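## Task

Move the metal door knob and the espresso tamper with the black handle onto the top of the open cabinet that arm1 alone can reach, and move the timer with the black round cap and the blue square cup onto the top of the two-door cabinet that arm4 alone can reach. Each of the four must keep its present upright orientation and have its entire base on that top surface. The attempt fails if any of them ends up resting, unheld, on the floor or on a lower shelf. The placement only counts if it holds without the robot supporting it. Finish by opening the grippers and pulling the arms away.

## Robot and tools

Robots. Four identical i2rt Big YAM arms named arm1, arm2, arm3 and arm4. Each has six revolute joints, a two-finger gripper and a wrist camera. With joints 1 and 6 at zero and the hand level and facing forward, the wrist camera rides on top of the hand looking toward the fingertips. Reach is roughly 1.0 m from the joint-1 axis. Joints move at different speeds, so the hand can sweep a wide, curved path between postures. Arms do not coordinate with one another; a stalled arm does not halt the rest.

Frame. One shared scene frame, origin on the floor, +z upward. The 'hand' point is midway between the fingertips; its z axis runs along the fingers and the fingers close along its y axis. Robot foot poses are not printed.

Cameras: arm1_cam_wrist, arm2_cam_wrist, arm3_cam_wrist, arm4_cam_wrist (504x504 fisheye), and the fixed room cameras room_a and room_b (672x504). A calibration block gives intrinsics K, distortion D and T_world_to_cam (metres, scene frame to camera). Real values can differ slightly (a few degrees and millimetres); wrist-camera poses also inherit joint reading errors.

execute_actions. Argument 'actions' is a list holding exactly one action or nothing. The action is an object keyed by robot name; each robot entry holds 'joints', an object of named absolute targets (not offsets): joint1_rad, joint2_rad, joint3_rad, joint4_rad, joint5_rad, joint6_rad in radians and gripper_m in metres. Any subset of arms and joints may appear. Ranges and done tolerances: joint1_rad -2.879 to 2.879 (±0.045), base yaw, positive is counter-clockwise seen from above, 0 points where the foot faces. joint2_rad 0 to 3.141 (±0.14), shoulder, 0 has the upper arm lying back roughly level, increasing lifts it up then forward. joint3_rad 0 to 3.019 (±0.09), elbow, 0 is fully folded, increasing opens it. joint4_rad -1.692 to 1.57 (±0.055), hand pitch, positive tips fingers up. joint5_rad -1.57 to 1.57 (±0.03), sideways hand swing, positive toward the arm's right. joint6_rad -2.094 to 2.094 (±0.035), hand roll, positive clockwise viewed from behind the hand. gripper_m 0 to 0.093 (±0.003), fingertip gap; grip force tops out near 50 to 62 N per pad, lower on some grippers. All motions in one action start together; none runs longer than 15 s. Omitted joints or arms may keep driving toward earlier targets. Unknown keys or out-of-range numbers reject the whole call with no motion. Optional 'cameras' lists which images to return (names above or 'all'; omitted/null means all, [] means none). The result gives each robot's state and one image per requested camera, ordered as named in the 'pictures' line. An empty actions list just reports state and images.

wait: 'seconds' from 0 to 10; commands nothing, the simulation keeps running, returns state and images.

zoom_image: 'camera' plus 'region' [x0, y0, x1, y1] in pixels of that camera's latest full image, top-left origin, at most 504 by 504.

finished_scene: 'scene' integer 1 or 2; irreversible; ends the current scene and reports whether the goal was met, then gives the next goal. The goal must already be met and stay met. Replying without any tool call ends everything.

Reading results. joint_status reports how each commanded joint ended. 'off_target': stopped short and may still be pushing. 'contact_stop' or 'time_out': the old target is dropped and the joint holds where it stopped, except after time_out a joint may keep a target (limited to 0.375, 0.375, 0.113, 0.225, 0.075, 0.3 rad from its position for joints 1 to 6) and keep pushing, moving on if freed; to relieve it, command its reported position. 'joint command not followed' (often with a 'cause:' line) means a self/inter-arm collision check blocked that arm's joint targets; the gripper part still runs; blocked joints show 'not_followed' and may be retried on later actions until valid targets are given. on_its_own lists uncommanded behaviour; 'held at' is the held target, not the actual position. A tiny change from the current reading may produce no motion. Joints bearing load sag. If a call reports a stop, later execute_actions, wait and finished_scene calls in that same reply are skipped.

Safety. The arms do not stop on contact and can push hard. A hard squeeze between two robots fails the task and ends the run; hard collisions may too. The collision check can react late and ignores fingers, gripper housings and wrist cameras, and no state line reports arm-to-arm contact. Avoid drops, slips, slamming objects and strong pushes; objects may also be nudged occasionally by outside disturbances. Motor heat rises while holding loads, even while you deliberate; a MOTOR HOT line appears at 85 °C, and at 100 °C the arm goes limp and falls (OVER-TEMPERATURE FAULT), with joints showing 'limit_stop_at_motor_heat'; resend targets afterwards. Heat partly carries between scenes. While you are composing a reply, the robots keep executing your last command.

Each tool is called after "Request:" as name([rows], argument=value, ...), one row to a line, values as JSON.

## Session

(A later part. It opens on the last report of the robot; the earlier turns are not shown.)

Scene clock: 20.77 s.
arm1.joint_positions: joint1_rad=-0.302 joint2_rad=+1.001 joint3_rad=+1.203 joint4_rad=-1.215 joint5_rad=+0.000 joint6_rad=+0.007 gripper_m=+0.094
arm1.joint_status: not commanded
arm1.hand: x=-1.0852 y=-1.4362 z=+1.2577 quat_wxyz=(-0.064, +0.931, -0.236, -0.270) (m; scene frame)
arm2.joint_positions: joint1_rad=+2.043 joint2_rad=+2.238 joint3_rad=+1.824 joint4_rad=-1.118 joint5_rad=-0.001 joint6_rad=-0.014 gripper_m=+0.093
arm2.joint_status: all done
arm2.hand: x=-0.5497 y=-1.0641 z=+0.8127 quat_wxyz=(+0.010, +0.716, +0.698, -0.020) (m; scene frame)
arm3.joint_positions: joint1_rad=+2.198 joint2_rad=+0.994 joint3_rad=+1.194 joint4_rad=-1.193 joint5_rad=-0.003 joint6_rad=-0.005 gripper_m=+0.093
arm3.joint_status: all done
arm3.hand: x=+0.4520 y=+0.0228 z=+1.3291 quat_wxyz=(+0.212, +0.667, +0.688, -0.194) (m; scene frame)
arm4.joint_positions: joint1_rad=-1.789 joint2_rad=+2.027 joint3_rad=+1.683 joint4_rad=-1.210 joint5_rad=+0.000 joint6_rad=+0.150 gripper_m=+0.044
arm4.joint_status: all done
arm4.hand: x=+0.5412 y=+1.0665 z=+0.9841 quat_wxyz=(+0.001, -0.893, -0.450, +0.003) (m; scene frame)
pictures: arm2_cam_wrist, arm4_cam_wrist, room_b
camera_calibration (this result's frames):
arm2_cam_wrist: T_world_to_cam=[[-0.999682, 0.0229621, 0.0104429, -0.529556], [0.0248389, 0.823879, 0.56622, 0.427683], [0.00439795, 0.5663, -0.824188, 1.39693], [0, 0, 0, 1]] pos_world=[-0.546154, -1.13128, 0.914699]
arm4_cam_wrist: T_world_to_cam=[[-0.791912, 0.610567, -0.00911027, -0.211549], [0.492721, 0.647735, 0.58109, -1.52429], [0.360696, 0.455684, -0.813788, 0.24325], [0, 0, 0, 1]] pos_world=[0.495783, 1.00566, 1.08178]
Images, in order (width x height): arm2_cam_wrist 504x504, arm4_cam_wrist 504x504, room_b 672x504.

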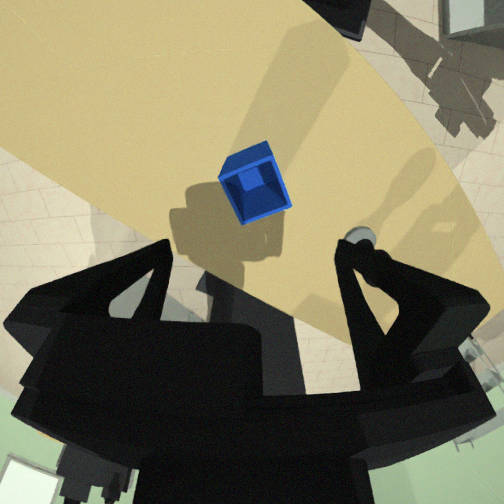

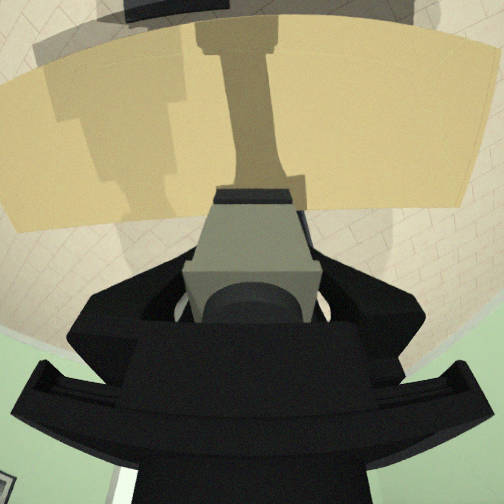

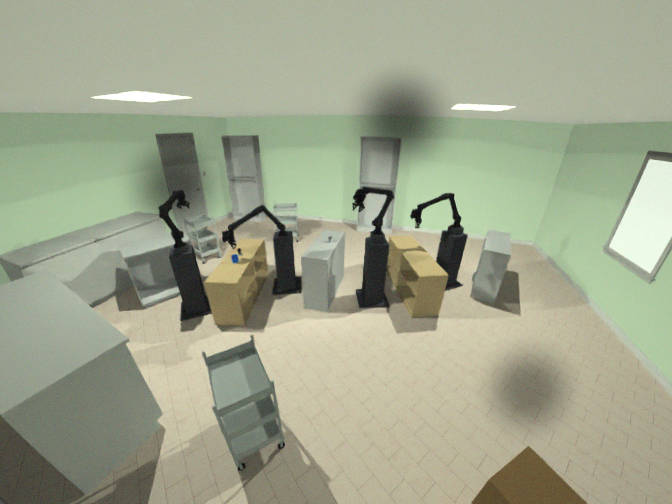

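Request:
execute_actions([
  {"arm2":{"joints":{"joint2_rad":2.44,"joint4_rad":-0.915,"joint6_rad":-0.40}},"arm4":{"joints":{"joint1_rad":0.9}}},
], cameras=["arm2_cam_wrist","arm4_cam_wrist"])

Scene clock: 23.30 s.
arm1.joint_positions: joint1_rad=-0.302 joint2_rad=+1.001 joint3_rad=+1.203 joint4_rad=-1.215 joint5_rad=+0.000 joint6_rad=+0.007 gripper_m=+0.094
arm1.joint_status: not commanded
arm1.hand: x=-1.0852 y=-1.4362 z=+1.2577 quat_wxyz=(-0.064, +0.931, -0.236, -0.270) (m; scene frame)
arm2.joint_positions: joint1_rad=+2.043 joint2_rad=+2.463 joint3_rad=+1.840 joint4_rad=-0.924 joint5_rad=-0.001 joint6_rad=-0.384 gripper_m=+0.093
arm2.joint_status: all done
arm2.hand: x=-0.5520 y=-1.0713 z=+0.6731 quat_wxyz=(+0.002, +0.576, +0.817, -0.016) (m; scene frame)
arm3.joint_positions: joint1_rad=+2.198 joint2_rad=+0.994 joint3_rad=+1.194 joint4_rad=-1.193 joint5_rad=-0.003 joint6_rad=-0.005 gripper_m=+0.093
arm3.joint_status: not commanded
arm3.hand: x=+0.4520 y=+0.0228 z=+1.3291 quat_wxyz=(+0.212, +0.667, +0.688, -0.194) (m; scene frame)
arm4.joint_positions: joint1_rad=+0.910 joint2_rad=+2.027 joint3_rad=+1.683 joint4_rad=-1.210 joint5_rad=-0.001 joint6_rad=+0.149 gripper_m=+0.044
arm4.joint_status: all done
arm4.hand: x=+1.3205 y=+1.9748 z=+0.9980 quat_wxyz=(-0.010, +0.244, -0.970, -0.011) (m; scene frame)
pictures: arm2_cam_wrist, arm4_cam_wrist
camera_calibration (this result's frames):
arm2_cam_wrist: T_world_to_cam=[[-0.940375, -0.339588, 0.0193886, -0.891942], [-0.265046, 0.767298, 0.583955, 0.28013], [-0.213181, 0.543998, -0.811554, 1.13348], [0, 0, 0, 1]] pos_world=[-0.522876, -1.13445, 0.773588]
arm4_cam_wrist: T_world_to_cam=[[0.456224, -0.889343, -0.0304701, 1.1863], [-0.7261, -0.39184, 0.565013, 1.17375], [-0.51443, -0.235648, -0.824519, 2.09109], [0, 0, 0, 1]] pos_world=[1.38676, 2.00772, 1.0971]
Images, in order (width x height): arm2_cam_wrist 504x504, arm4_cam_wrist 504x504.

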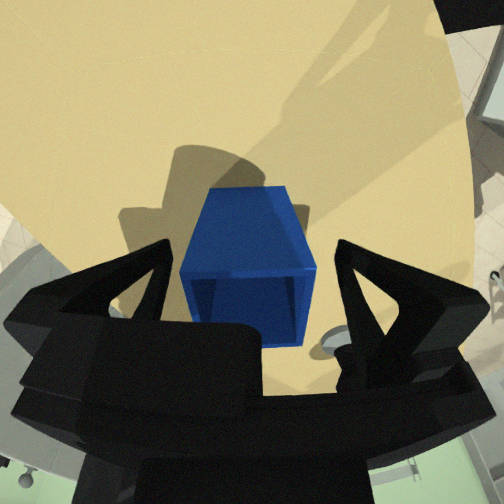

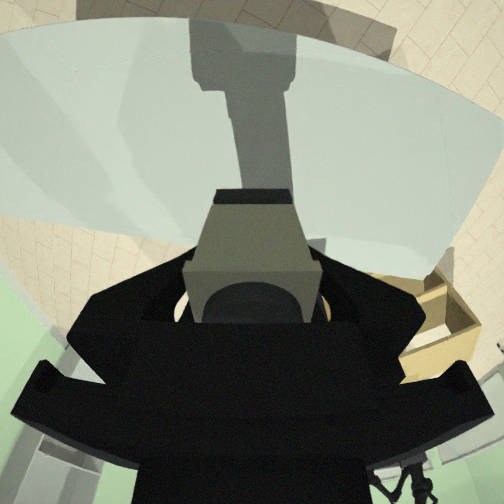

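Request:
execute_actions([
  {"arm2":{"joints":{"joint2_rad":2.497,"gripper_m":0.075}},"arm4":{"joints":{"joint2_rad":2.25,"joint3_rad":1.76,"joint4_rad":-0.99}}},
], cameras=["arm2_cam_wrist","arm4_cam_wrist"])

Scene clock: 24.83 s.
arm1.joint_positions: joint1_rad=-0.302 joint2_rad=+1.001 joint3_rad=+1.203 joint4_rad=-1.215 joint5_rad=+0.000 joint6_rad=+0.007 gripper_m=+0.094
arm1.joint_status: not commanded
arm1.hand: x=-1.0852 y=-1.4362 z=+1.2577 quat_wxyz=(-0.064, +0.931, -0.236, -0.270) (m; scene frame)
arm2.joint_positions: joint1_rad=+2.043 joint2_rad=+2.483 joint3_rad=+1.840 joint4_rad=-0.924 joint5_rad=-0.001 joint6_rad=-0.384 gripper_m=+0.075
arm2.joint_status: all done
arm2.hand: x=-0.5519 y=-1.0655 z=+0.6599 quat_wxyz=(-0.003, +0.576, +0.817, -0.007) (m; scene frame)
arm3.joint_positions: joint1_rad=+2.198 joint2_rad=+0.994 joint3_rad=+1.194 joint4_rad=-1.193 joint5_rad=-0.003 joint6_rad=-0.005 gripper_m=+0.093
arm3.joint_status: not commanded
arm3.hand: x=+0.4520 y=+0.0228 z=+1.3291 quat_wxyz=(+0.212, +0.667, +0.688, -0.194) (m; scene frame)
arm4.joint_positions: joint1_rad=+0.910 joint2_rad=+2.277 joint3_rad=+1.725 joint4_rad=-1.004 joint5_rad=-0.001 joint6_rad=+0.149 gripper_m=+0.044
arm4.joint_status: all done
arm4.hand: x=+1.3487 y=+1.9976 z=+0.8610 quat_wxyz=(-0.009, +0.244, -0.970, -0.010) (m; scene frame)
pictures: arm2_cam_wrist, arm4_cam_wrist
camera_calibration (this result's frames):
arm2_cam_wrist: T_world_to_cam=[[-0.940487, -0.339626, 0.0117538, -0.884733], [-0.26531, 0.755427, 0.599116, 0.260577], [-0.212355, 0.560343, -0.800576, 1.13026], [0, 0, 0, 1]] pos_world=[-0.522931, -1.13066, 0.75914]
arm4_cam_wrist: T_world_to_cam=[[0.4562, -0.889377, -0.02984, 1.18911], [-0.725535, -0.391156, 0.566212, 1.27739], [-0.515248, -0.236656, -0.82372, 2.00047], [0, 0, 0, 1]] pos_world=[1.41506, 2.03064, 0.960038]
Images, in order (width x height): arm2_cam_wrist 504x504, arm4_cam_wrist 504x504.

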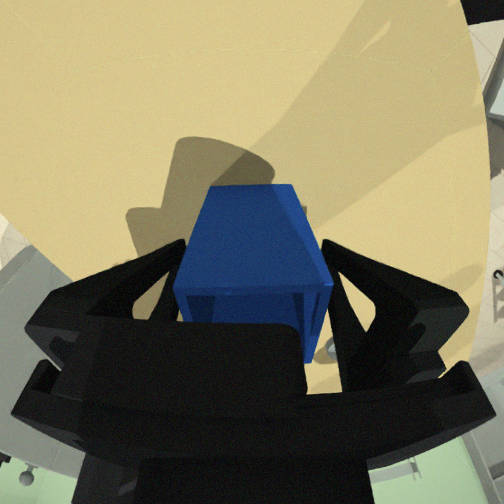

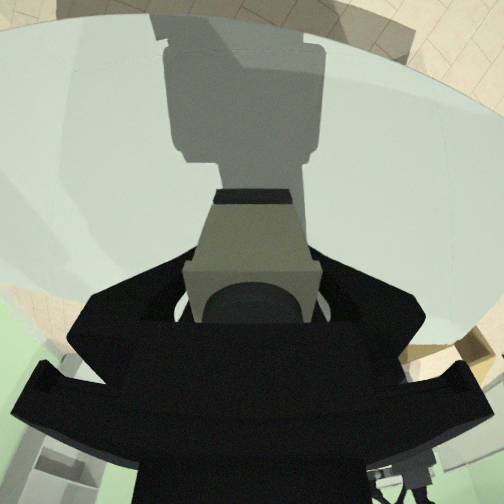

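Request:
execute_actions([
  {"arm2":{"joints":{"gripper_m":0.03}},"arm4":{"joints":{"joint2_rad":2.315,"joint4_rad":-0.94}}},
], cameras=["arm4_cam_wrist"])

Scene clock: 25.77 s.
arm1.joint_positions: joint1_rad=-0.302 joint2_rad=+1.001 joint3_rad=+1.203 joint4_rad=-1.215 joint5_rad=+0.000 joint6_rad=+0.007 gripper_m=+0.094
arm1.joint_status: not commanded
arm1.hand: x=-1.0852 y=-1.4362 z=+1.2577 quat_wxyz=(-0.064, +0.931, -0.236, -0.270) (m; scene frame)
arm2.joint_positions: joint1_rad=+2.043 joint2_rad=+2.483 joint3_rad=+1.840 joint4_rad=-0.924 joint5_rad=-0.001 joint6_rad=-0.384 gripper_m=+0.053
arm2.joint_status: gripper_m off_target (ended at +0.053, target +0.030)
arm2.hand: x=-0.5519 y=-1.0655 z=+0.6599 quat_wxyz=(-0.003, +0.576, +0.818, -0.007) (m; scene frame)
arm3.joint_positions: joint1_rad=+2.198 joint2_rad=+0.994 joint3_rad=+1.194 joint4_rad=-1.193 joint5_rad=-0.003 joint6_rad=-0.005 gripper_m=+0.093
arm3.joint_status: not commanded
arm3.hand: x=+0.4520 y=+0.0228 z=+1.3291 quat_wxyz=(+0.212, +0.667, +0.688, -0.194) (m; scene frame)
arm4.joint_positions: joint1_rad=+0.910 joint2_rad=+2.334 joint3_rad=+1.725 joint4_rad=-0.953 joint5_rad=-0.001 joint6_rad=+0.149 gripper_m=+0.044
arm4.joint_status: all done
arm4.hand: x=+1.3486 y=+1.9980 z=+0.8250 quat_wxyz=(-0.006, +0.244, -0.970, -0.009) (m; scene frame)
pictures: arm4_cam_wrist
camera_calibration (this result's frames):
arm4_cam_wrist: T_world_to_cam=[[0.456104, -0.889463, -0.0286954, 1.18779], [-0.722376, -0.388871, 0.571797, 1.28438], [-0.519751, -0.24007, -0.819893, 1.98064], [0, 0, 0, 1]] pos_world=[1.41548, 2.03145, 0.923591]
Images, in order (width x height): arm4_cam_wrist 504x504.

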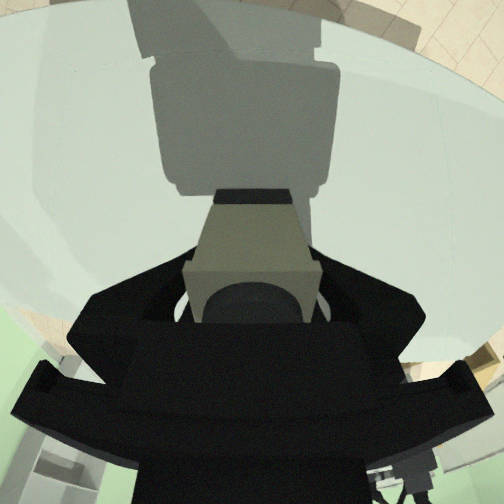

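Request:
execute_actions([
  {"arm2":{"joints":{"joint2_rad":1.92,"joint3_rad":1.76,"joint4_rad":-1.37}},"arm4":{"joints":{"joint2_rad":2.36,"joint4_rad":-0.91}}},
], cameras=["arm4_cam_wrist"])

Scene clock: 27.77 s.
arm1.joint_positions: joint1_rad=-0.302 joint2_rad=+1.001 joint3_rad=+1.203 joint4_rad=-1.215 joint5_rad=+0.000 joint6_rad=+0.007 gripper_m=+0.094
arm1.joint_status: not commanded
arm1.hand: x=-1.0852 y=-1.4362 z=+1.2577 quat_wxyz=(-0.064, +0.931, -0.236, -0.270) (m; scene frame)
arm2.joint_positions: joint1_rad=+2.043 joint2_rad=+1.931 joint3_rad=+1.747 joint4_rad=-1.363 joint5_rad=-0.001 joint6_rad=-0.384 gripper_m=+0.053
arm2.joint_status: all done
arm2.hand: x=-0.5445 y=-0.9952 z=+0.9711 quat_wxyz=(+0.002, +0.576, +0.818, -0.016) (m; scene frame)
arm3.joint_positions: joint1_rad=+2.198 joint2_rad=+0.994 joint3_rad=+1.194 joint4_rad=-1.193 joint5_rad=-0.003 joint6_rad=-0.005 gripper_m=+0.093
arm3.joint_status: not commanded
arm3.hand: x=+0.4520 y=+0.0228 z=+1.3291 quat_wxyz=(+0.212, +0.667, +0.688, -0.194) (m; scene frame)
arm4.joint_positions: joint1_rad=+0.910 joint2_rad=+2.357 joint3_rad=+1.728 joint4_rad=-0.920 joint5_rad=-0.001 joint6_rad=+0.149 gripper_m=+0.044
arm4.joint_status: all done
arm4.hand: x=+1.3518 y=+2.0005 z=+0.8120 quat_wxyz=(-0.012, +0.244, -0.970, -0.011) (m; scene frame)
pictures: arm4_cam_wrist
camera_calibration (this result's frames):
arm4_cam_wrist: T_world_to_cam=[[0.456293, -0.889305, -0.0305443, 1.18911], [-0.728623, -0.393112, 0.560866, 1.32096], [-0.510789, -0.233664, -0.827343, 1.95337], [0, 0, 0, 1]] pos_world=[1.41766, 2.0332, 0.911546]
Images, in order (width x height): arm4_cam_wrist 504x504.

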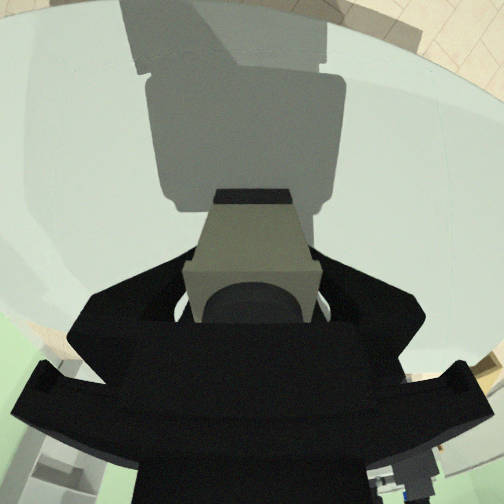

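Request:
execute_actions([
  {"arm2":{"joints":{"joint1_rad":0.6}},"arm4":{"joints":{"gripper_m":0.093}}},
], cameras=[])

Request:
execute_actions([
  {"arm2":{"joints":{"joint1_rad":-2.1,"joint6_rad":-0.32}},"arm4":{"joints":{"joint2_rad":2.0,"joint4_rad":-1.26}},"arm1":{"joints":{"joint1_rad":-1.45,"joint2_rad":2.40,"joint3_rad":1.84,"joint4_rad":-0.99}}},
], cameras=["arm1_cam_wrist","arm2_cam_wrist"])

Scene clock: 31.13 s.
arm1.joint_positions: joint1_rad=-0.302 joint2_rad=+1.001 joint3_rad=+1.203 joint4_rad=-1.215 joint5_rad=+0.000 joint6_rad=+0.007 gripper_m=+0.094
arm1.joint_status: not commanded
arm1.hand: x=-1.0852 y=-1.4362 z=+1.2577 quat_wxyz=(-0.064, +0.931, -0.236, -0.270) (m; scene frame)
arm2.joint_positions: joint1_rad=+0.592 joint2_rad=+1.931 joint3_rad=+1.747 joint4_rad=-1.363 joint5_rad=+0.003 joint6_rad=-0.385 gripper_m=+0.053
arm2.joint_status: all done
arm2.hand: x=-1.1183 y=-0.4418 z=+0.9774 quat_wxyz=(-0.003, +0.973, +0.230, -0.019) (m; scene frame)
arm3.joint_positions: joint1_rad=+2.198 joint2_rad=+0.994 joint3_rad=+1.194 joint4_rad=-1.193 joint5_rad=-0.003 joint6_rad=-0.005 gripper_m=+0.093
arm3.joint_status: not commanded
arm3.hand: x=+0.4520 y=+0.0228 z=+1.3291 quat_wxyz=(+0.212, +0.667, +0.688, -0.194) (m; scene frame)
arm4.joint_positions: joint1_rad=+0.910 joint2_rad=+2.357 joint3_rad=+1.728 joint4_rad=-0.920 joint5_rad=-0.001 joint6_rad=+0.149 gripper_m=+0.093
arm4.joint_status: all done
arm4.hand: x=+1.3518 y=+2.0005 z=+0.8120 quat_wxyz=(-0.012, +0.244, -0.970, -0.011) (m; scene frame)
pictures: none
No camera images: the call's "cameras" was empty. Leave "cameras" out to get every camera's image.

Scene clock: 33.63 s.
arm1.joint_positions: joint1_rad=-1.442 joint2_rad=+2.387 joint3_rad=+1.827 joint4_rad=-0.987 joint5_rad=+0.001 joint6_rad=+0.006 gripper_m=+0.094
arm1.joint_status: all done
arm1.hand: x=-0.7147 y=-0.9427 z=+0.7915 quat_wxyz=(-0.006, +0.684, -0.729, -0.009) (m; scene frame)
arm2.joint_positions: joint1_rad=-2.109 joint2_rad=+1.931 joint3_rad=+1.747 joint4_rad=-1.363 joint5_rad=+0.001 joint6_rad=-0.334 gripper_m=+0.053
arm2.joint_status: all done
arm2.hand: x=+0.0015 y=-0.0979 z=+0.9595 quat_wxyz=(-0.004, +0.414, -0.910, -0.002) (m; scene frame)
arm3.joint_positions: joint1_rad=+2.198 joint2_rad=+0.994 joint3_rad=+1.194 joint4_rad=-1.193 joint5_rad=-0.003 joint6_rad=-0.005 gripper_m=+0.093
arm3.joint_status: not commanded
arm3.hand: x=+0.4520 y=+0.0228 z=+1.3291 quat_wxyz=(+0.212, +0.667, +0.688, -0.194) (m; scene frame)
arm4.joint_positions: joint1_rad=+0.910 joint2_rad=+2.016 joint3_rad=+1.744 joint4_rad=-1.249 joint5_rad=-0.001 joint6_rad=+0.149 gripper_m=+0.093
arm4.joint_status: all done
arm4.hand: x=+1.3310 y=+1.9821 z=+1.0271 quat_wxyz=(-0.025, +0.243, -0.969, -0.017) (m; scene frame)
pictures: arm1_cam_wrist, arm2_cam_wrist
camera_calibration (this result's frames):
arm1_cam_wrist: T_world_to_cam=[[0.998241, -0.0591631, 0.00372054, 0.653843], [-0.0510053, -0.825225, 0.562497, -1.24857], [-0.0302088, -0.561697, -0.826791, 0.229483], [0, 0, 0, 1]] pos_world=[-0.709445, -0.862767, 0.889617]
arm2_cam_wrist: T_world_to_cam=[[0.755838, -0.654752, -0.00291833, -0.0584762], [-0.525556, -0.609341, 0.593713, -0.631062], [-0.390513, -0.447217, -0.804672, 0.850981], [0, 0, 0, 1]] pos_world=[0.0448596, -0.0422463, 1.05926]
Images, in order (width x height): arm1_cam_wrist 504x504, arm2_cam_wrist 504x504.

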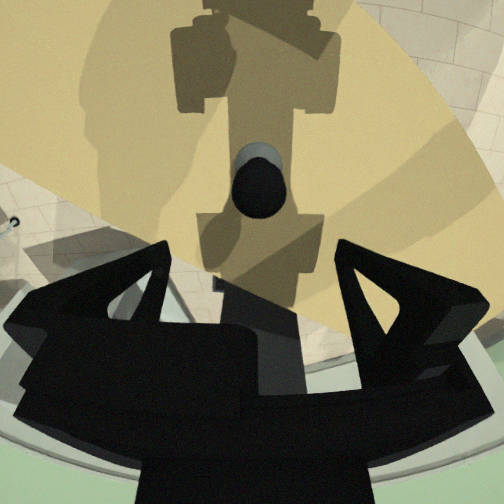

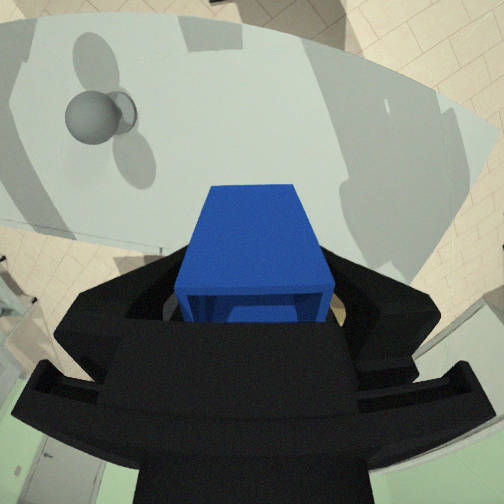

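Request:
execute_actions([
  {"arm2":{"joints":{"joint2_rad":2.06,"joint3_rad":1.66,"joint4_rad":-1.10}},"arm4":{"joints":{"joint1_rad":0.2,"joint2_rad":1.4,"joint3_rad":1.4,"joint4_rad":-1.3,"joint6_rad":0}},"arm1":{"joints":{"joint1_rad":-1.458,"joint2_rad":2.58,"joint3_rad":1.93,"joint4_rad":-0.865}}},
], cameras=["arm1_cam_wrist"])

Scene clock: 35.37 s.
arm1.joint_positions: joint1_rad=-1.450 joint2_rad=+2.579 joint3_rad=+1.907 joint4_rad=-0.880 joint5_rad=+0.001 joint6_rad=+0.006 gripper_m=+0.094
arm1.joint_status: all done
arm1.hand: x=-0.7095 y=-0.9354 z=+0.6908 quat_wxyz=(-0.004, +0.681, -0.732, -0.007) (m; scene frame)
arm2.joint_positions: joint1_rad=-2.109 joint2_rad=+2.087 joint3_rad=+1.647 joint4_rad=-1.110 joint5_rad=+0.001 joint6_rad=-0.334 gripper_m=+0.053
arm2.joint_status: all done
arm2.hand: x=+0.0156 y=-0.0893 z=+0.8322 quat_wxyz=(-0.003, +0.414, -0.910, -0.001) (m; scene frame)
arm3.joint_positions: joint1_rad=+2.198 joint2_rad=+0.994 joint3_rad=+1.194 joint4_rad=-1.193 joint5_rad=-0.003 joint6_rad=-0.005 gripper_m=+0.093
arm3.joint_status: not commanded
arm3.hand: x=+0.4520 y=+0.0228 z=+1.3291 quat_wxyz=(+0.212, +0.667, +0.688, -0.194) (m; scene frame)
arm4.joint_positions: joint1_rad=+0.208 joint2_rad=+1.406 joint3_rad=+1.386 joint4_rad=-1.289 joint5_rad=+0.001 joint6_rad=+0.011 gripper_m=+0.093
arm4.joint_status: all done
arm4.hand: x=+1.3001 y=+1.5757 z=+1.1967 quat_wxyz=(-0.131, -0.037, -0.991, -0.003) (m; scene frame)
pictures: arm1_cam_wrist
camera_calibration (this result's frames):
arm1_cam_wrist: T_world_to_cam=[[0.997739, -0.0670978, 0.00375384, 0.641652], [-0.0573823, -0.821535, 0.567263, -1.19002], [-0.0349781, -0.566196, -0.823528, 0.140714], [0, 0, 0, 1]] pos_world=[-0.703565, -0.854916, 0.788525]
Images, in order (width x height): arm1_cam_wrist 504x504.

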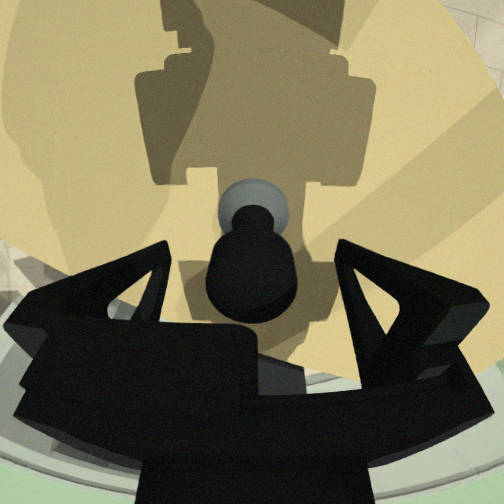

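Request:
execute_actions([
  {"arm2":{"joints":{"joint2_rad":2.125,"joint4_rad":-1.07}},"arm1":{"joints":{"joint4_rad":-0.85,"gripper_m":0.02}}},
], cameras=["arm1_cam_wrist","arm2_cam_wrist"])

Scene clock: 36.27 s.
arm1.joint_positions: joint1_rad=-1.450 joint2_rad=+2.579 joint3_rad=+1.907 joint4_rad=-0.868 joint5_rad=+0.000 joint6_rad=+0.006 gripper_m=+0.044
arm1.joint_status: gripper_m off_target (ended at +0.044, target +0.020); the others done
arm1.hand: x=-0.7095 y=-0.9325 z=+0.6909 quat_wxyz=(-0.007, +0.681, -0.732, -0.012) (m; scene frame)
arm2.joint_positions: joint1_rad=-2.109 joint2_rad=+2.121 joint3_rad=+1.647 joint4_rad=-1.079 joint5_rad=+0.001 joint6_rad=-0.334 gripper_m=+0.053
arm2.joint_status: all done
arm2.hand: x=+0.0181 y=-0.0878 z=+0.8115 quat_wxyz=(-0.001, +0.414, -0.910, -0.001) (m; scene frame)
arm3.joint_positions: joint1_rad=+2.198 joint2_rad=+0.994 joint3_rad=+1.194 joint4_rad=-1.193 joint5_rad=-0.003 joint6_rad=-0.005 gripper_m=+0.093
arm3.joint_status: not commanded
arm3.hand: x=+0.4520 y=+0.0228 z=+1.3291 quat_wxyz=(+0.212, +0.667, +0.688, -0.194) (m; scene frame)
arm4.joint_positions: joint1_rad=+0.208 joint2_rad=+1.406 joint3_rad=+1.386 joint4_rad=-1.289 joint5_rad=+0.001 joint6_rad=+0.011 gripper_m=+0.093
arm4.joint_status: not commanded
arm4.hand: x=+1.3001 y=+1.5757 z=+1.1967 quat_wxyz=(-0.131, -0.037, -0.991, -0.003) (m; scene frame)
pictures: arm1_cam_wrist, arm2_cam_wrist
camera_calibration (this result's frames):
arm1_cam_wrist: T_world_to_cam=[[0.997738, -0.0671802, 0.00220365, 0.642913], [-0.0569977, -0.828225, 0.55749, -1.18687], [-0.0356271, -0.556355, -0.830181, 0.155726], [0, 0, 0, 1]] pos_world=[-0.70356, -0.853166, 0.789533]
arm2_cam_wrist: T_world_to_cam=[[0.755832, -0.654747, -0.00493815, -0.0631806], [-0.522384, -0.607547, 0.598333, -0.531929], [-0.394757, -0.44966, -0.801232, 0.740033], [0, 0, 0, 1]] pos_world=[0.0620159, -0.0317758, 0.910897]
Images, in order (width x height): arm1_cam_wrist 504x504, arm2_cam_wrist 504x504.

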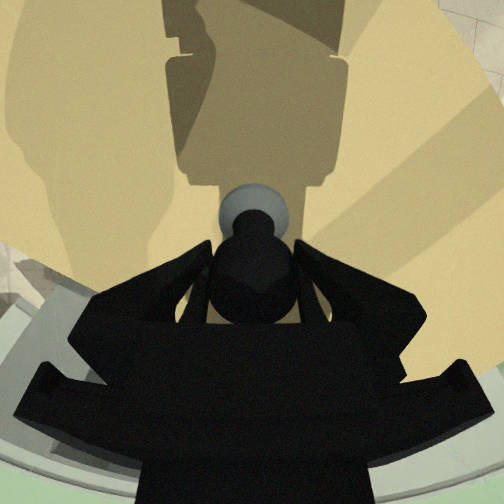

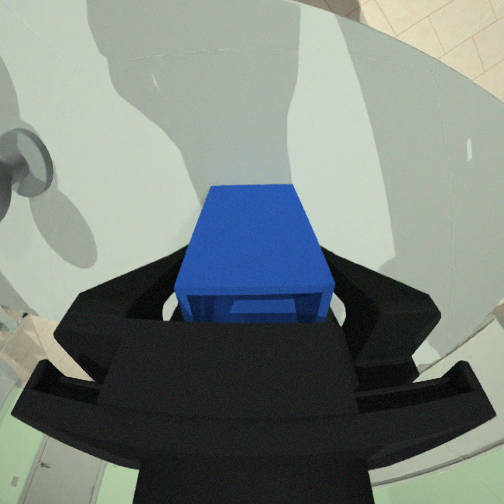

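Request:
execute_actions([
  {"arm2":{"joints":{"gripper_m":0.093}},"arm1":{"joints":{"joint2_rad":2.02,"joint3_rad":1.75,"joint4_rad":-1.28}}},
], cameras=[])

Request:
execute_actions([
  {"arm2":{"joints":{"joint2_rad":1.93,"joint4_rad":-1.26}},"arm1":{"joints":{"joint1_rad":-0.6}}},
], cameras=[])

Request:
execute_actions([
  {"arm2":{"joints":{"joint1_rad":-1.82,"joint2_rad":2.04,"joint3_rad":1.835,"joint4_rad":-1.285,"joint6_rad":0}},"arm1":{"joints":{"joint1_rad":0.7}}},
], cameras=["arm1_cam_wrist","arm2_cam_wrist"])

Scene clock: 38.30 s.
arm1.joint_positions: joint1_rad=-1.450 joint2_rad=+2.045 joint3_rad=+1.732 joint4_rad=-1.263 joint5_rad=+0.000 joint6_rad=+0.006 gripper_m=+0.044
arm1.joint_status: all done
arm1.hand: x=-0.7119 y=-0.9988 z=+0.9729 quat_wxyz=(+0.005, +0.682, -0.732, +0.000) (m; scene frame)
arm2.joint_positions: joint1_rad=-2.109 joint2_rad=+2.121 joint3_rad=+1.647 joint4_rad=-1.079 joint5_rad=+0.001 joint6_rad=-0.334 gripper_m=+0.093
arm2.joint_status: all done
arm2.hand: x=+0.0181 y=-0.0878 z=+0.8115 quat_wxyz=(-0.001, +0.414, -0.910, -0.001) (m; scene frame)
arm3.joint_positions: joint1_rad=+2.198 joint2_rad=+0.994 joint3_rad=+1.194 joint4_rad=-1.193 joint5_rad=-0.003 joint6_rad=-0.005 gripper_m=+0.093
arm3.joint_status: not commanded
arm3.hand: x=+0.4520 y=+0.0228 z=+1.3291 quat_wxyz=(+0.212, +0.667, +0.688, -0.194) (m; scene frame)
arm4.joint_positions: joint1_rad=+0.208 joint2_rad=+1.406 joint3_rad=+1.386 joint4_rad=-1.289 joint5_rad=+0.001 joint6_rad=+0.011 gripper_m=+0.093
arm4.joint_status: not commanded
arm4.hand: x=+1.3001 y=+1.5757 z=+1.1967 quat_wxyz=(-0.131, -0.037, -0.991, -0.003) (m; scene frame)
pictures: none
No camera images: the call's "cameras" was empty. Leave "cameras" out to get every camera's image.

Scene clock: 40.13 s.
arm1.joint_positions: joint1_rad=-0.608 joint2_rad=+2.045 joint3_rad=+1.732 joint4_rad=-1.263 joint5_rad=+0.000 joint6_rad=+0.006 gripper_m=+0.044
arm1.joint_status: all done
arm1.hand: x=-1.1853 y=-1.1746 z=+0.9766 quat_wxyz=(+0.003, +0.921, -0.389, -0.001) (m; scene frame)
arm2.joint_positions: joint1_rad=-2.109 joint2_rad=+1.918 joint3_rad=+1.647 joint4_rad=-1.253 joint5_rad=+0.001 joint6_rad=-0.334 gripper_m=+0.093
arm2.joint_status: all done
arm2.hand: x=-0.0043 y=-0.1011 z=+0.9300 quat_wxyz=(-0.016, +0.414, -0.910, -0.003) (m; scene frame)
arm3.joint_positions: joint1_rad=+2.198 joint2_rad=+0.994 joint3_rad=+1.194 joint4_rad=-1.193 joint5_rad=-0.003 joint6_rad=-0.005 gripper_m=+0.093
arm3.joint_status: not commanded
arm3.hand: x=+0.4520 y=+0.0228 z=+1.3291 quat_wxyz=(+0.212, +0.667, +0.688, -0.194) (m; scene frame)
arm4.joint_positions: joint1_rad=+0.208 joint2_rad=+1.406 joint3_rad=+1.386 joint4_rad=-1.289 joint5_rad=+0.001 joint6_rad=+0.011 gripper_m=+0.093
arm4.joint_status: not commanded
arm4.hand: x=+1.3001 y=+1.5757 z=+1.1967 quat_wxyz=(-0.131, -0.037, -0.991, -0.003) (m; scene frame)
pictures: none
No camera images: the call's "cameras" was empty. Leave "cameras" out to get every camera's image.

Scene clock: 42.07 s.
arm1.joint_positions: joint1_rad=+0.703 joint2_rad=+2.045 joint3_rad=+1.732 joint4_rad=-1.263 joint5_rad=-0.002 joint6_rad=+0.006 gripper_m=+0.044
arm1.joint_status: all done
arm1.hand: x=-1.2892 y=-1.9199 z=+0.9790 quat_wxyz=(+0.001, +0.968, +0.253, -0.001) (m; scene frame)
arm2.joint_positions: joint1_rad=-1.824 joint2_rad=+2.048 joint3_rad=+1.782 joint4_rad=-1.280 joint5_rad=-0.001 joint6_rad=-0.017 gripper_m=+0.093
arm2.joint_status: all done
arm2.hand: x=-0.0833 y=+0.0586 z=+0.9046 quat_wxyz=(-0.004, +0.399, -0.917, -0.006) (m; scene frame)
arm3.joint_positions: joint1_rad=+2.198 joint2_rad=+0.994 joint3_rad=+1.194 joint4_rad=-1.193 joint5_rad=-0.003 joint6_rad=-0.005 gripper_m=+0.093
arm3.joint_status: not commanded
arm3.hand: x=+0.4520 y=+0.0228 z=+1.3291 quat_wxyz=(+0.212, +0.667, +0.688, -0.194) (m; scene frame)
arm4.joint_positions: joint1_rad=+0.208 joint2_rad=+1.406 joint3_rad=+1.386 joint4_rad=-1.289 joint5_rad=+0.001 joint6_rad=+0.011 gripper_m=+0.093
arm4.joint_status: not commanded
arm4.hand: x=+1.3001 y=+1.5757 z=+1.1967 quat_wxyz=(-0.131, -0.037, -0.991, -0.003) (m; scene frame)
pictures: arm1_cam_wrist, arm2_cam_wrist
camera_calibration (this result's frames):
arm1_cam_wrist: T_world_to_cam=[[-0.492734, 0.870134, 0.00891374, 1.02582], [0.712632, 0.397624, 0.577972, 1.12733], [0.499369, 0.291139, -0.816008, 2.12779], [0, 0, 0, 1]] pos_world=[-1.36047, -1.96034, 1.07558]
arm2_cam_wrist: T_world_to_cam=[[0.734438, -0.678562, -0.012443, 0.116167], [-0.541756, -0.597212, 0.591471, -0.547657], [-0.408781, -0.427658, -0.80623, 0.842453], [0, 0, 0, 1]] pos_world=[-0.037635, 0.112041, 1.00458]
Images, in order (width x height): arm1_cam_wrist 504x504, arm2_cam_wrist 504x504.

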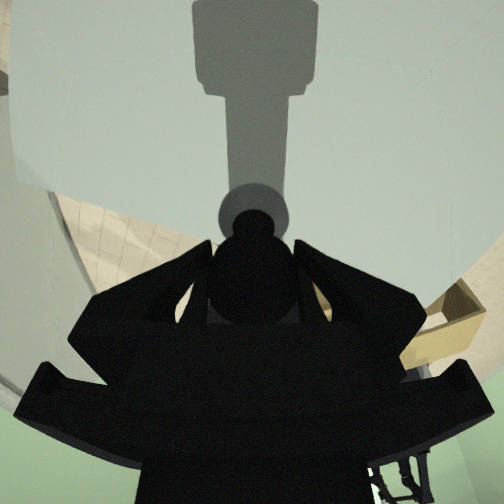

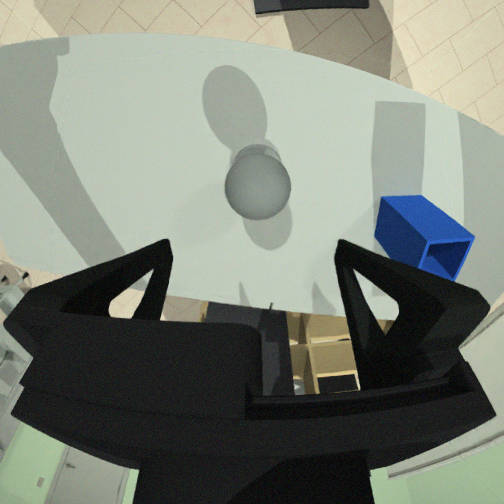

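Request:
execute_actions([
  {"arm2":{"joints":{"joint1_rad":-1.84,"joint2_rad":2.145,"joint3_rad":1.695,"joint4_rad":-1.04}},"arm1":{"joints":{"joint2_rad":2.17,"joint4_rad":-1.08}}},
], cameras=["arm1_cam_wrist","arm2_cam_wrist"])

Scene clock: 43.43 s.
arm1.joint_positions: joint1_rad=+0.703 joint2_rad=+2.195 joint3_rad=+1.732 joint4_rad=-1.096 joint5_rad=-0.002 joint6_rad=+0.006 gripper_m=+0.044
arm1.joint_status: all done
arm1.hand: x=-1.3119 y=-1.9327 z=+0.8877 quat_wxyz=(+0.003, +0.967, +0.253, -0.009) (m; scene frame)
arm2.joint_positions: joint1_rad=-1.830 joint2_rad=+2.162 joint3_rad=+1.688 joint4_rad=-1.050 joint5_rad=-0.001 joint6_rad=-0.017 gripper_m=+0.093
arm2.joint_status: all done
arm2.hand: x=-0.0754 y=+0.0627 z=+0.8017 quat_wxyz=(-0.014, +0.396, -0.918, -0.010) (m; scene frame)
arm3.joint_positions: joint1_rad=+2.198 joint2_rad=+0.994 joint3_rad=+1.194 joint4_rad=-1.193 joint5_rad=-0.003 joint6_rad=-0.005 gripper_m=+0.093
arm3.joint_status: not commanded
arm3.hand: x=+0.4520 y=+0.0228 z=+1.3291 quat_wxyz=(+0.212, +0.667, +0.688, -0.194) (m; scene frame)
arm4.joint_positions: joint1_rad=+0.208 joint2_rad=+1.406 joint3_rad=+1.386 joint4_rad=-1.289 joint5_rad=+0.001 joint6_rad=+0.011 gripper_m=+0.093
arm4.joint_status: not commanded
arm4.hand: x=+1.3001 y=+1.5757 z=+1.1967 quat_wxyz=(-0.131, -0.037, -0.991, -0.003) (m; scene frame)
pictures: arm1_cam_wrist, arm2_cam_wrist
camera_calibration (this result's frames):
arm1_cam_wrist: T_world_to_cam=[[-0.49263, 0.870193, 0.00888241, 1.02683], [0.72058, 0.402167, 0.564824, 1.23224], [0.487934, 0.28465, -0.825164, 2.04894], [0, 0, 0, 1]] pos_world=[-1.38182, -1.97233, 0.985591]
arm2_cam_wrist: T_world_to_cam=[[0.730612, -0.682689, -0.0119338, 0.111419], [-0.553961, -0.602884, 0.574159, -0.466756], [-0.399167, -0.412876, -0.818657, 0.774246], [0, 0, 0, 1]] pos_world=[-0.0309154, 0.114333, 0.903164]
Images, in order (width x height): arm1_cam_wrist 504x504, arm2_cam_wrist 504x504.

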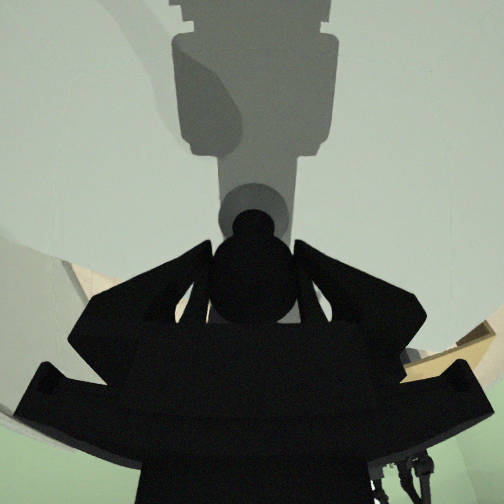

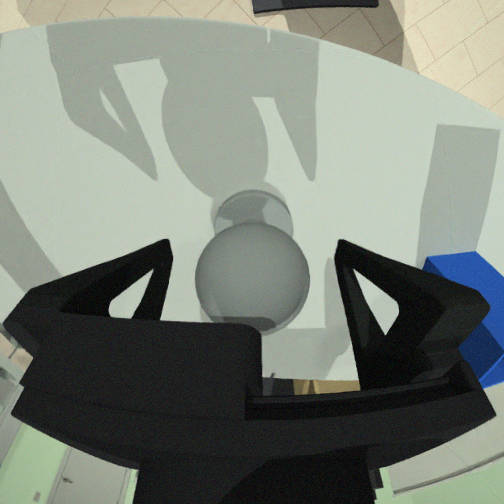

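Request:
execute_actions(actions=[])

Request:
execute_actions([
  {"arm1":{"joints":{"joint2_rad":2.245,"joint4_rad":-1.04}},"arm2":{"joints":{"joint4_rad":-1.02,"joint2_rad":2.18}}},
], cameras=["arm1_cam_wrist","arm2_cam_wrist"])

Scene clock: 45.00 s.
arm1.joint_positions: joint1_rad=+0.703 joint2_rad=+2.195 joint3_rad=+1.732 joint4_rad=-1.096 joint5_rad=-0.002 joint6_rad=+0.006 gripper_m=+0.044
arm1.joint_status: all done
arm1.hand: x=-1.3119 y=-1.9327 z=+0.8877 quat_wxyz=(+0.003, +0.967, +0.253, -0.009) (m; scene frame)
arm2.joint_positions: joint1_rad=-1.830 joint2_rad=+2.162 joint3_rad=+1.688 joint4_rad=-1.050 joint5_rad=-0.001 joint6_rad=-0.017 gripper_m=+0.093
arm2.joint_status: all done
arm2.hand: x=-0.0754 y=+0.0627 z=+0.8017 quat_wxyz=(-0.014, +0.396, -0.918, -0.010) (m; scene frame)
arm3.joint_positions: joint1_rad=+2.198 joint2_rad=+0.994 joint3_rad=+1.194 joint4_rad=-1.193 joint5_rad=-0.003 joint6_rad=-0.005 gripper_m=+0.093
arm3.joint_status: not commanded
arm3.hand: x=+0.4520 y=+0.0228 z=+1.3291 quat_wxyz=(+0.212, +0.667, +0.688, -0.194) (m; scene frame)
arm4.joint_positions: joint1_rad=+0.208 joint2_rad=+1.406 joint3_rad=+1.386 joint4_rad=-1.289 joint5_rad=+0.001 joint6_rad=+0.011 gripper_m=+0.093
arm4.joint_status: not commanded
arm4.hand: x=+1.3001 y=+1.5757 z=+1.1967 quat_wxyz=(-0.131, -0.037, -0.991, -0.003) (m; scene frame)
pictures: arm1_cam_wrist, arm2_cam_wrist, arm3_cam_wrist, arm4_cam_wrist, room_a, room_b
camera_calibration (this result's frames):
arm1_cam_wrist: T_world_to_cam=[[-0.49263, 0.870193, 0.00888241, 1.02683], [0.72058, 0.402167, 0.564824, 1.23224], [0.487934, 0.28465, -0.825164, 2.04894], [0, 0, 0, 1]] pos_world=[-1.38182, -1.97233, 0.985591]
arm2_cam_wrist: T_world_to_cam=[[0.730612, -0.682689, -0.0119338, 0.111419], [-0.553961, -0.602884, 0.574159, -0.466756], [-0.399167, -0.412876, -0.818657, 0.774246], [0, 0, 0, 1]] pos_world=[-0.0309154, 0.114333, 0.903164]
arm3_cam_wrist: T_world_to_cam=[[-0.998586, -0.0528826, -0.00537928, 0.460334], [-0.0530735, 0.997545, 0.0456798, -0.0548913], [0.00295041, 0.0459007, -0.998942, 1.44676], [0, 0, 0, 1]] pos_world=[0.452501, 0.0126928, 1.45022]
arm4_cam_wrist: T_world_to_cam=[[-0.0865273, -0.99565, -0.034553, 1.72477], [-0.932639, 0.0687592, 0.3542, 0.685326], [-0.350283, 0.0628734, -0.934531, 1.59834], [0, 0, 0, 1]] pos_world=[1.34827, 1.56965, 1.31055]
Images, in order (width x height): arm1_cam_wrist 504x504, arm2_cam_wrist 504x504, arm3_cam_wrist 504x504, arm4_cam_wrist 504x504, room_a 672x504, room_b 672x504.

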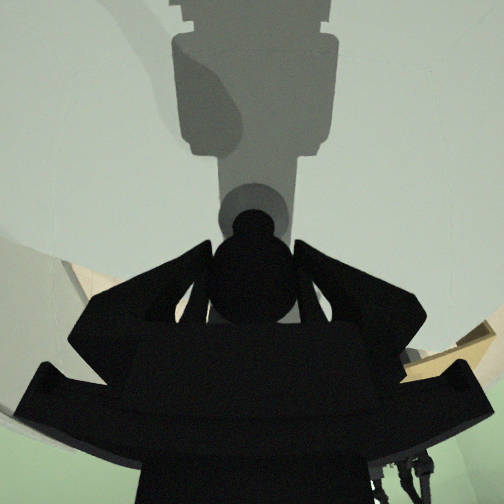

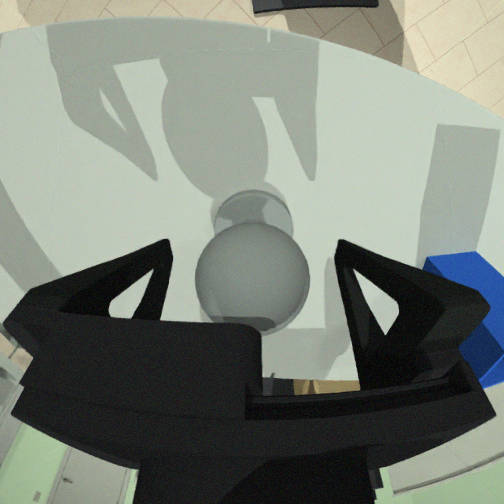

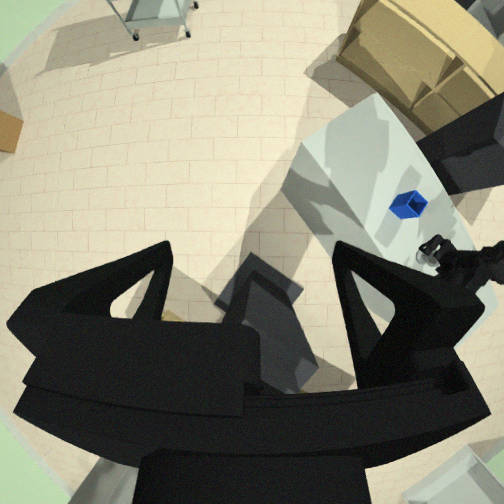

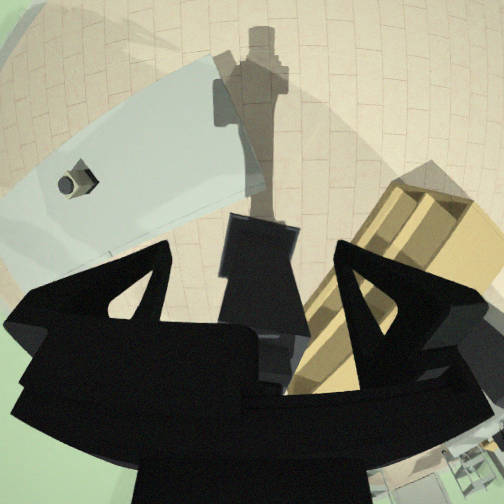

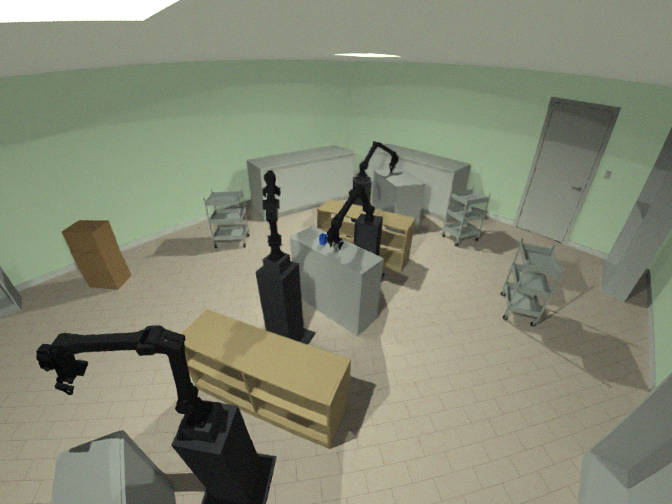

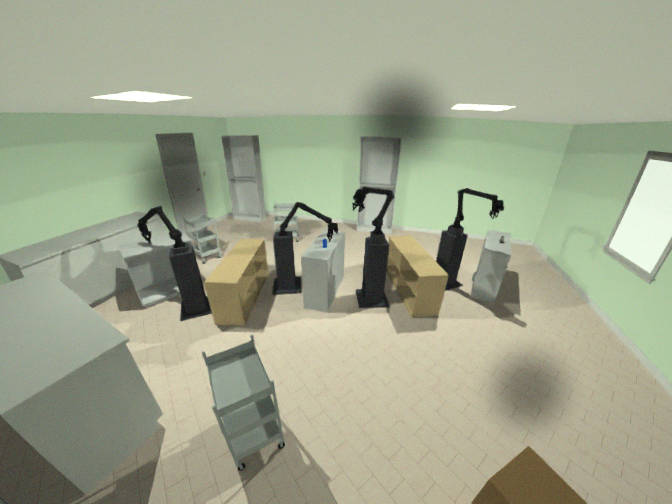

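Scene clock: 45.97 s.
arm1.joint_positions: joint1_rad=+0.703 joint2_rad=+2.240 joint3_rad=+1.732 joint4_rad=-1.054 joint5_rad=-0.002 joint6_rad=+0.006 gripper_m=+0.044
arm1.joint_status: all done
arm1.hand: x=-1.3149 y=-1.9344 z=+0.8600 quat_wxyz=(+0.002, +0.967, +0.253, -0.008) (m; scene frame)
arm2.joint_positions: joint1_rad=-1.830 joint2_rad=+2.162 joint3_rad=+1.688 joint4_rad=-1.030 joint5_rad=-0.001 joint6_rad=-0.017 gripper_m=+0.093
arm2.joint_status: all done
arm2.hand: x=-0.0719 y=+0.0663 z=+0.8019 quat_wxyz=(-0.023, +0.396, -0.918, -0.014) (m; scene frame)
arm3.joint_positions: joint1_rad=+2.198 joint2_rad=+0.994 joint3_rad=+1.194 joint4_rad=-1.193 joint5_rad=-0.003 joint6_rad=-0.005 gripper_m=+0.093
arm3.joint_status: not commanded
arm3.hand: x=+0.4520 y=+0.0228 z=+1.3291 quat_wxyz=(+0.212, +0.667, +0.688, -0.194) (m; scene frame)
arm4.joint_positions: joint1_rad=+0.208 joint2_rad=+1.406 joint3_rad=+1.386 joint4_rad=-1.289 joint5_rad=+0.001 joint6_rad=+0.011 gripper_m=+0.093
arm4.joint_status: not commanded
arm4.hand: x=+1.3001 y=+1.5757 z=+1.1967 quat_wxyz=(-0.131, -0.037, -0.991, -0.003) (m; scene frame)
pictures: arm1_cam_wrist, arm2_cam_wrist
camera_calibration (this result's frames):
arm1_cam_wrist: T_world_to_cam=[[-0.492643, 0.870186, 0.00888624, 1.02701], [0.719644, 0.401631, 0.566397, 1.24707], [0.489302, 0.285426, -0.824085, 2.03042], [0, 0, 0, 1]] pos_world=[-1.38499, -1.97409, 0.957774]
arm2_cam_wrist: T_world_to_cam=[[0.73067, -0.682634, -0.0115201, 0.110987], [-0.562036, -0.610994, 0.557496, -0.449493], [-0.387604, -0.400871, -0.830099, 0.786483], [0, 0, 0, 1]] pos_world=[-0.028882, 0.116404, 0.904728]
Images, in order (width x height): arm1_cam_wrist 504x504, arm2_cam_wrist 504x504.

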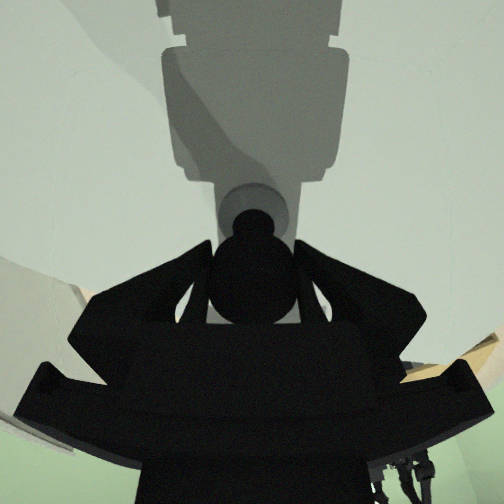

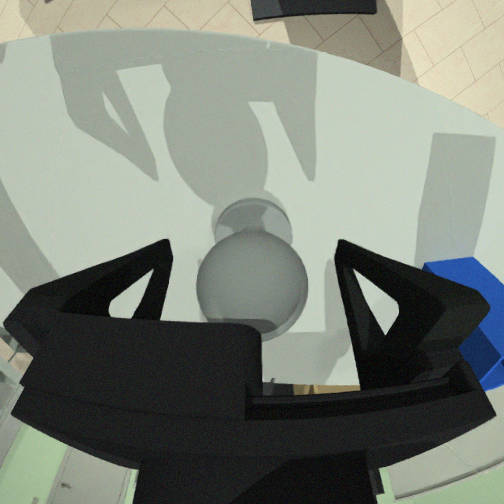

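Request:
execute_actions([
  {"arm1":{"joints":{"joint2_rad":2.27,"joint4_rad":-1.025}},"arm2":{"joints":{"gripper_m":0.02}}},
], cameras=["arm1_cam_wrist","arm2_cam_wrist"])

Scene clock: 46.70 s.
arm1.joint_positions: joint1_rad=+0.703 joint2_rad=+2.241 joint3_rad=+1.732 joint4_rad=-1.047 joint5_rad=-0.002 joint6_rad=+0.006 gripper_m=+0.044
arm1.joint_status: all done
arm1.hand: x=-1.3161 y=-1.9350 z=+0.8596 quat_wxyz=(+0.003, +0.967, +0.253, -0.010) (m; scene frame)
arm2.joint_positions: joint1_rad=-1.830 joint2_rad=+2.162 joint3_rad=+1.688 joint4_rad=-1.030 joint5_rad=-0.001 joint6_rad=-0.015 gripper_m=+0.053
arm2.joint_status: gripper_m off_target (ended at +0.053, target +0.020)
arm2.hand: x=-0.0718 y=+0.0663 z=+0.8019 quat_wxyz=(-0.023, +0.396, -0.918, -0.014) (m; scene frame)
arm3.joint_positions: joint1_rad=+2.198 joint2_rad=+0.994 joint3_rad=+1.194 joint4_rad=-1.193 joint5_rad=-0.003 joint6_rad=-0.005 gripper_m=+0.093
arm3.joint_status: not commanded
arm3.hand: x=+0.4520 y=+0.0228 z=+1.3291 quat_wxyz=(+0.212, +0.667, +0.688, -0.194) (m; scene frame)
arm4.joint_positions: joint1_rad=+0.208 joint2_rad=+1.406 joint3_rad=+1.386 joint4_rad=-1.289 joint5_rad=+0.001 joint6_rad=+0.011 gripper_m=+0.093
arm4.joint_status: not commanded
arm4.hand: x=+1.3001 y=+1.5757 z=+1.1967 quat_wxyz=(-0.131, -0.037, -0.991, -0.003) (m; scene frame)
pictures: arm1_cam_wrist, arm2_cam_wrist
camera_calibration (this result's frames):
arm1_cam_wrist: T_world_to_cam=[[-0.492608, 0.870206, 0.00887545, 1.02711], [0.72226, 0.403127, 0.561987, 1.25858], [0.485467, 0.28325, -0.827098, 2.02416], [0, 0, 0, 1]] pos_world=[-1.38572, -1.9745, 0.957753]
arm2_cam_wrist: T_world_to_cam=[[0.72989, -0.683467, -0.0115739, 0.111028], [-0.562855, -0.610522, 0.557187, -0.44926], [-0.387885, -0.400171, -0.830307, 0.786639], [0, 0, 0, 1]] pos_world=[-0.0287814, 0.11639, 0.904758]
Images, in order (width x height): arm1_cam_wrist 504x504, arm2_cam_wrist 504x504.

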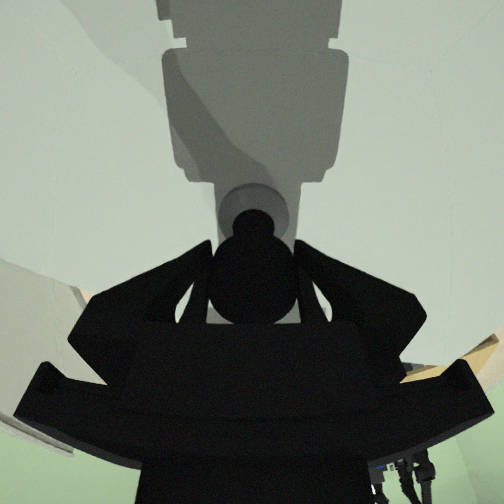

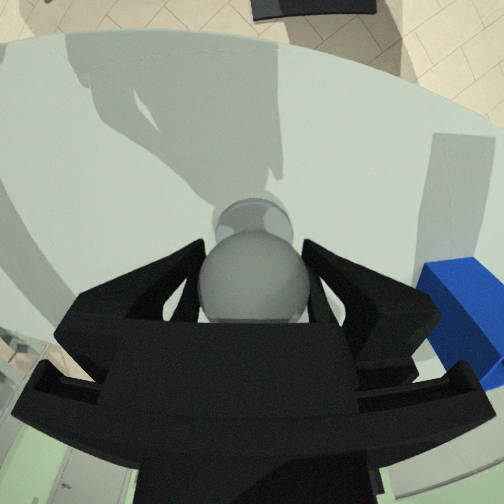

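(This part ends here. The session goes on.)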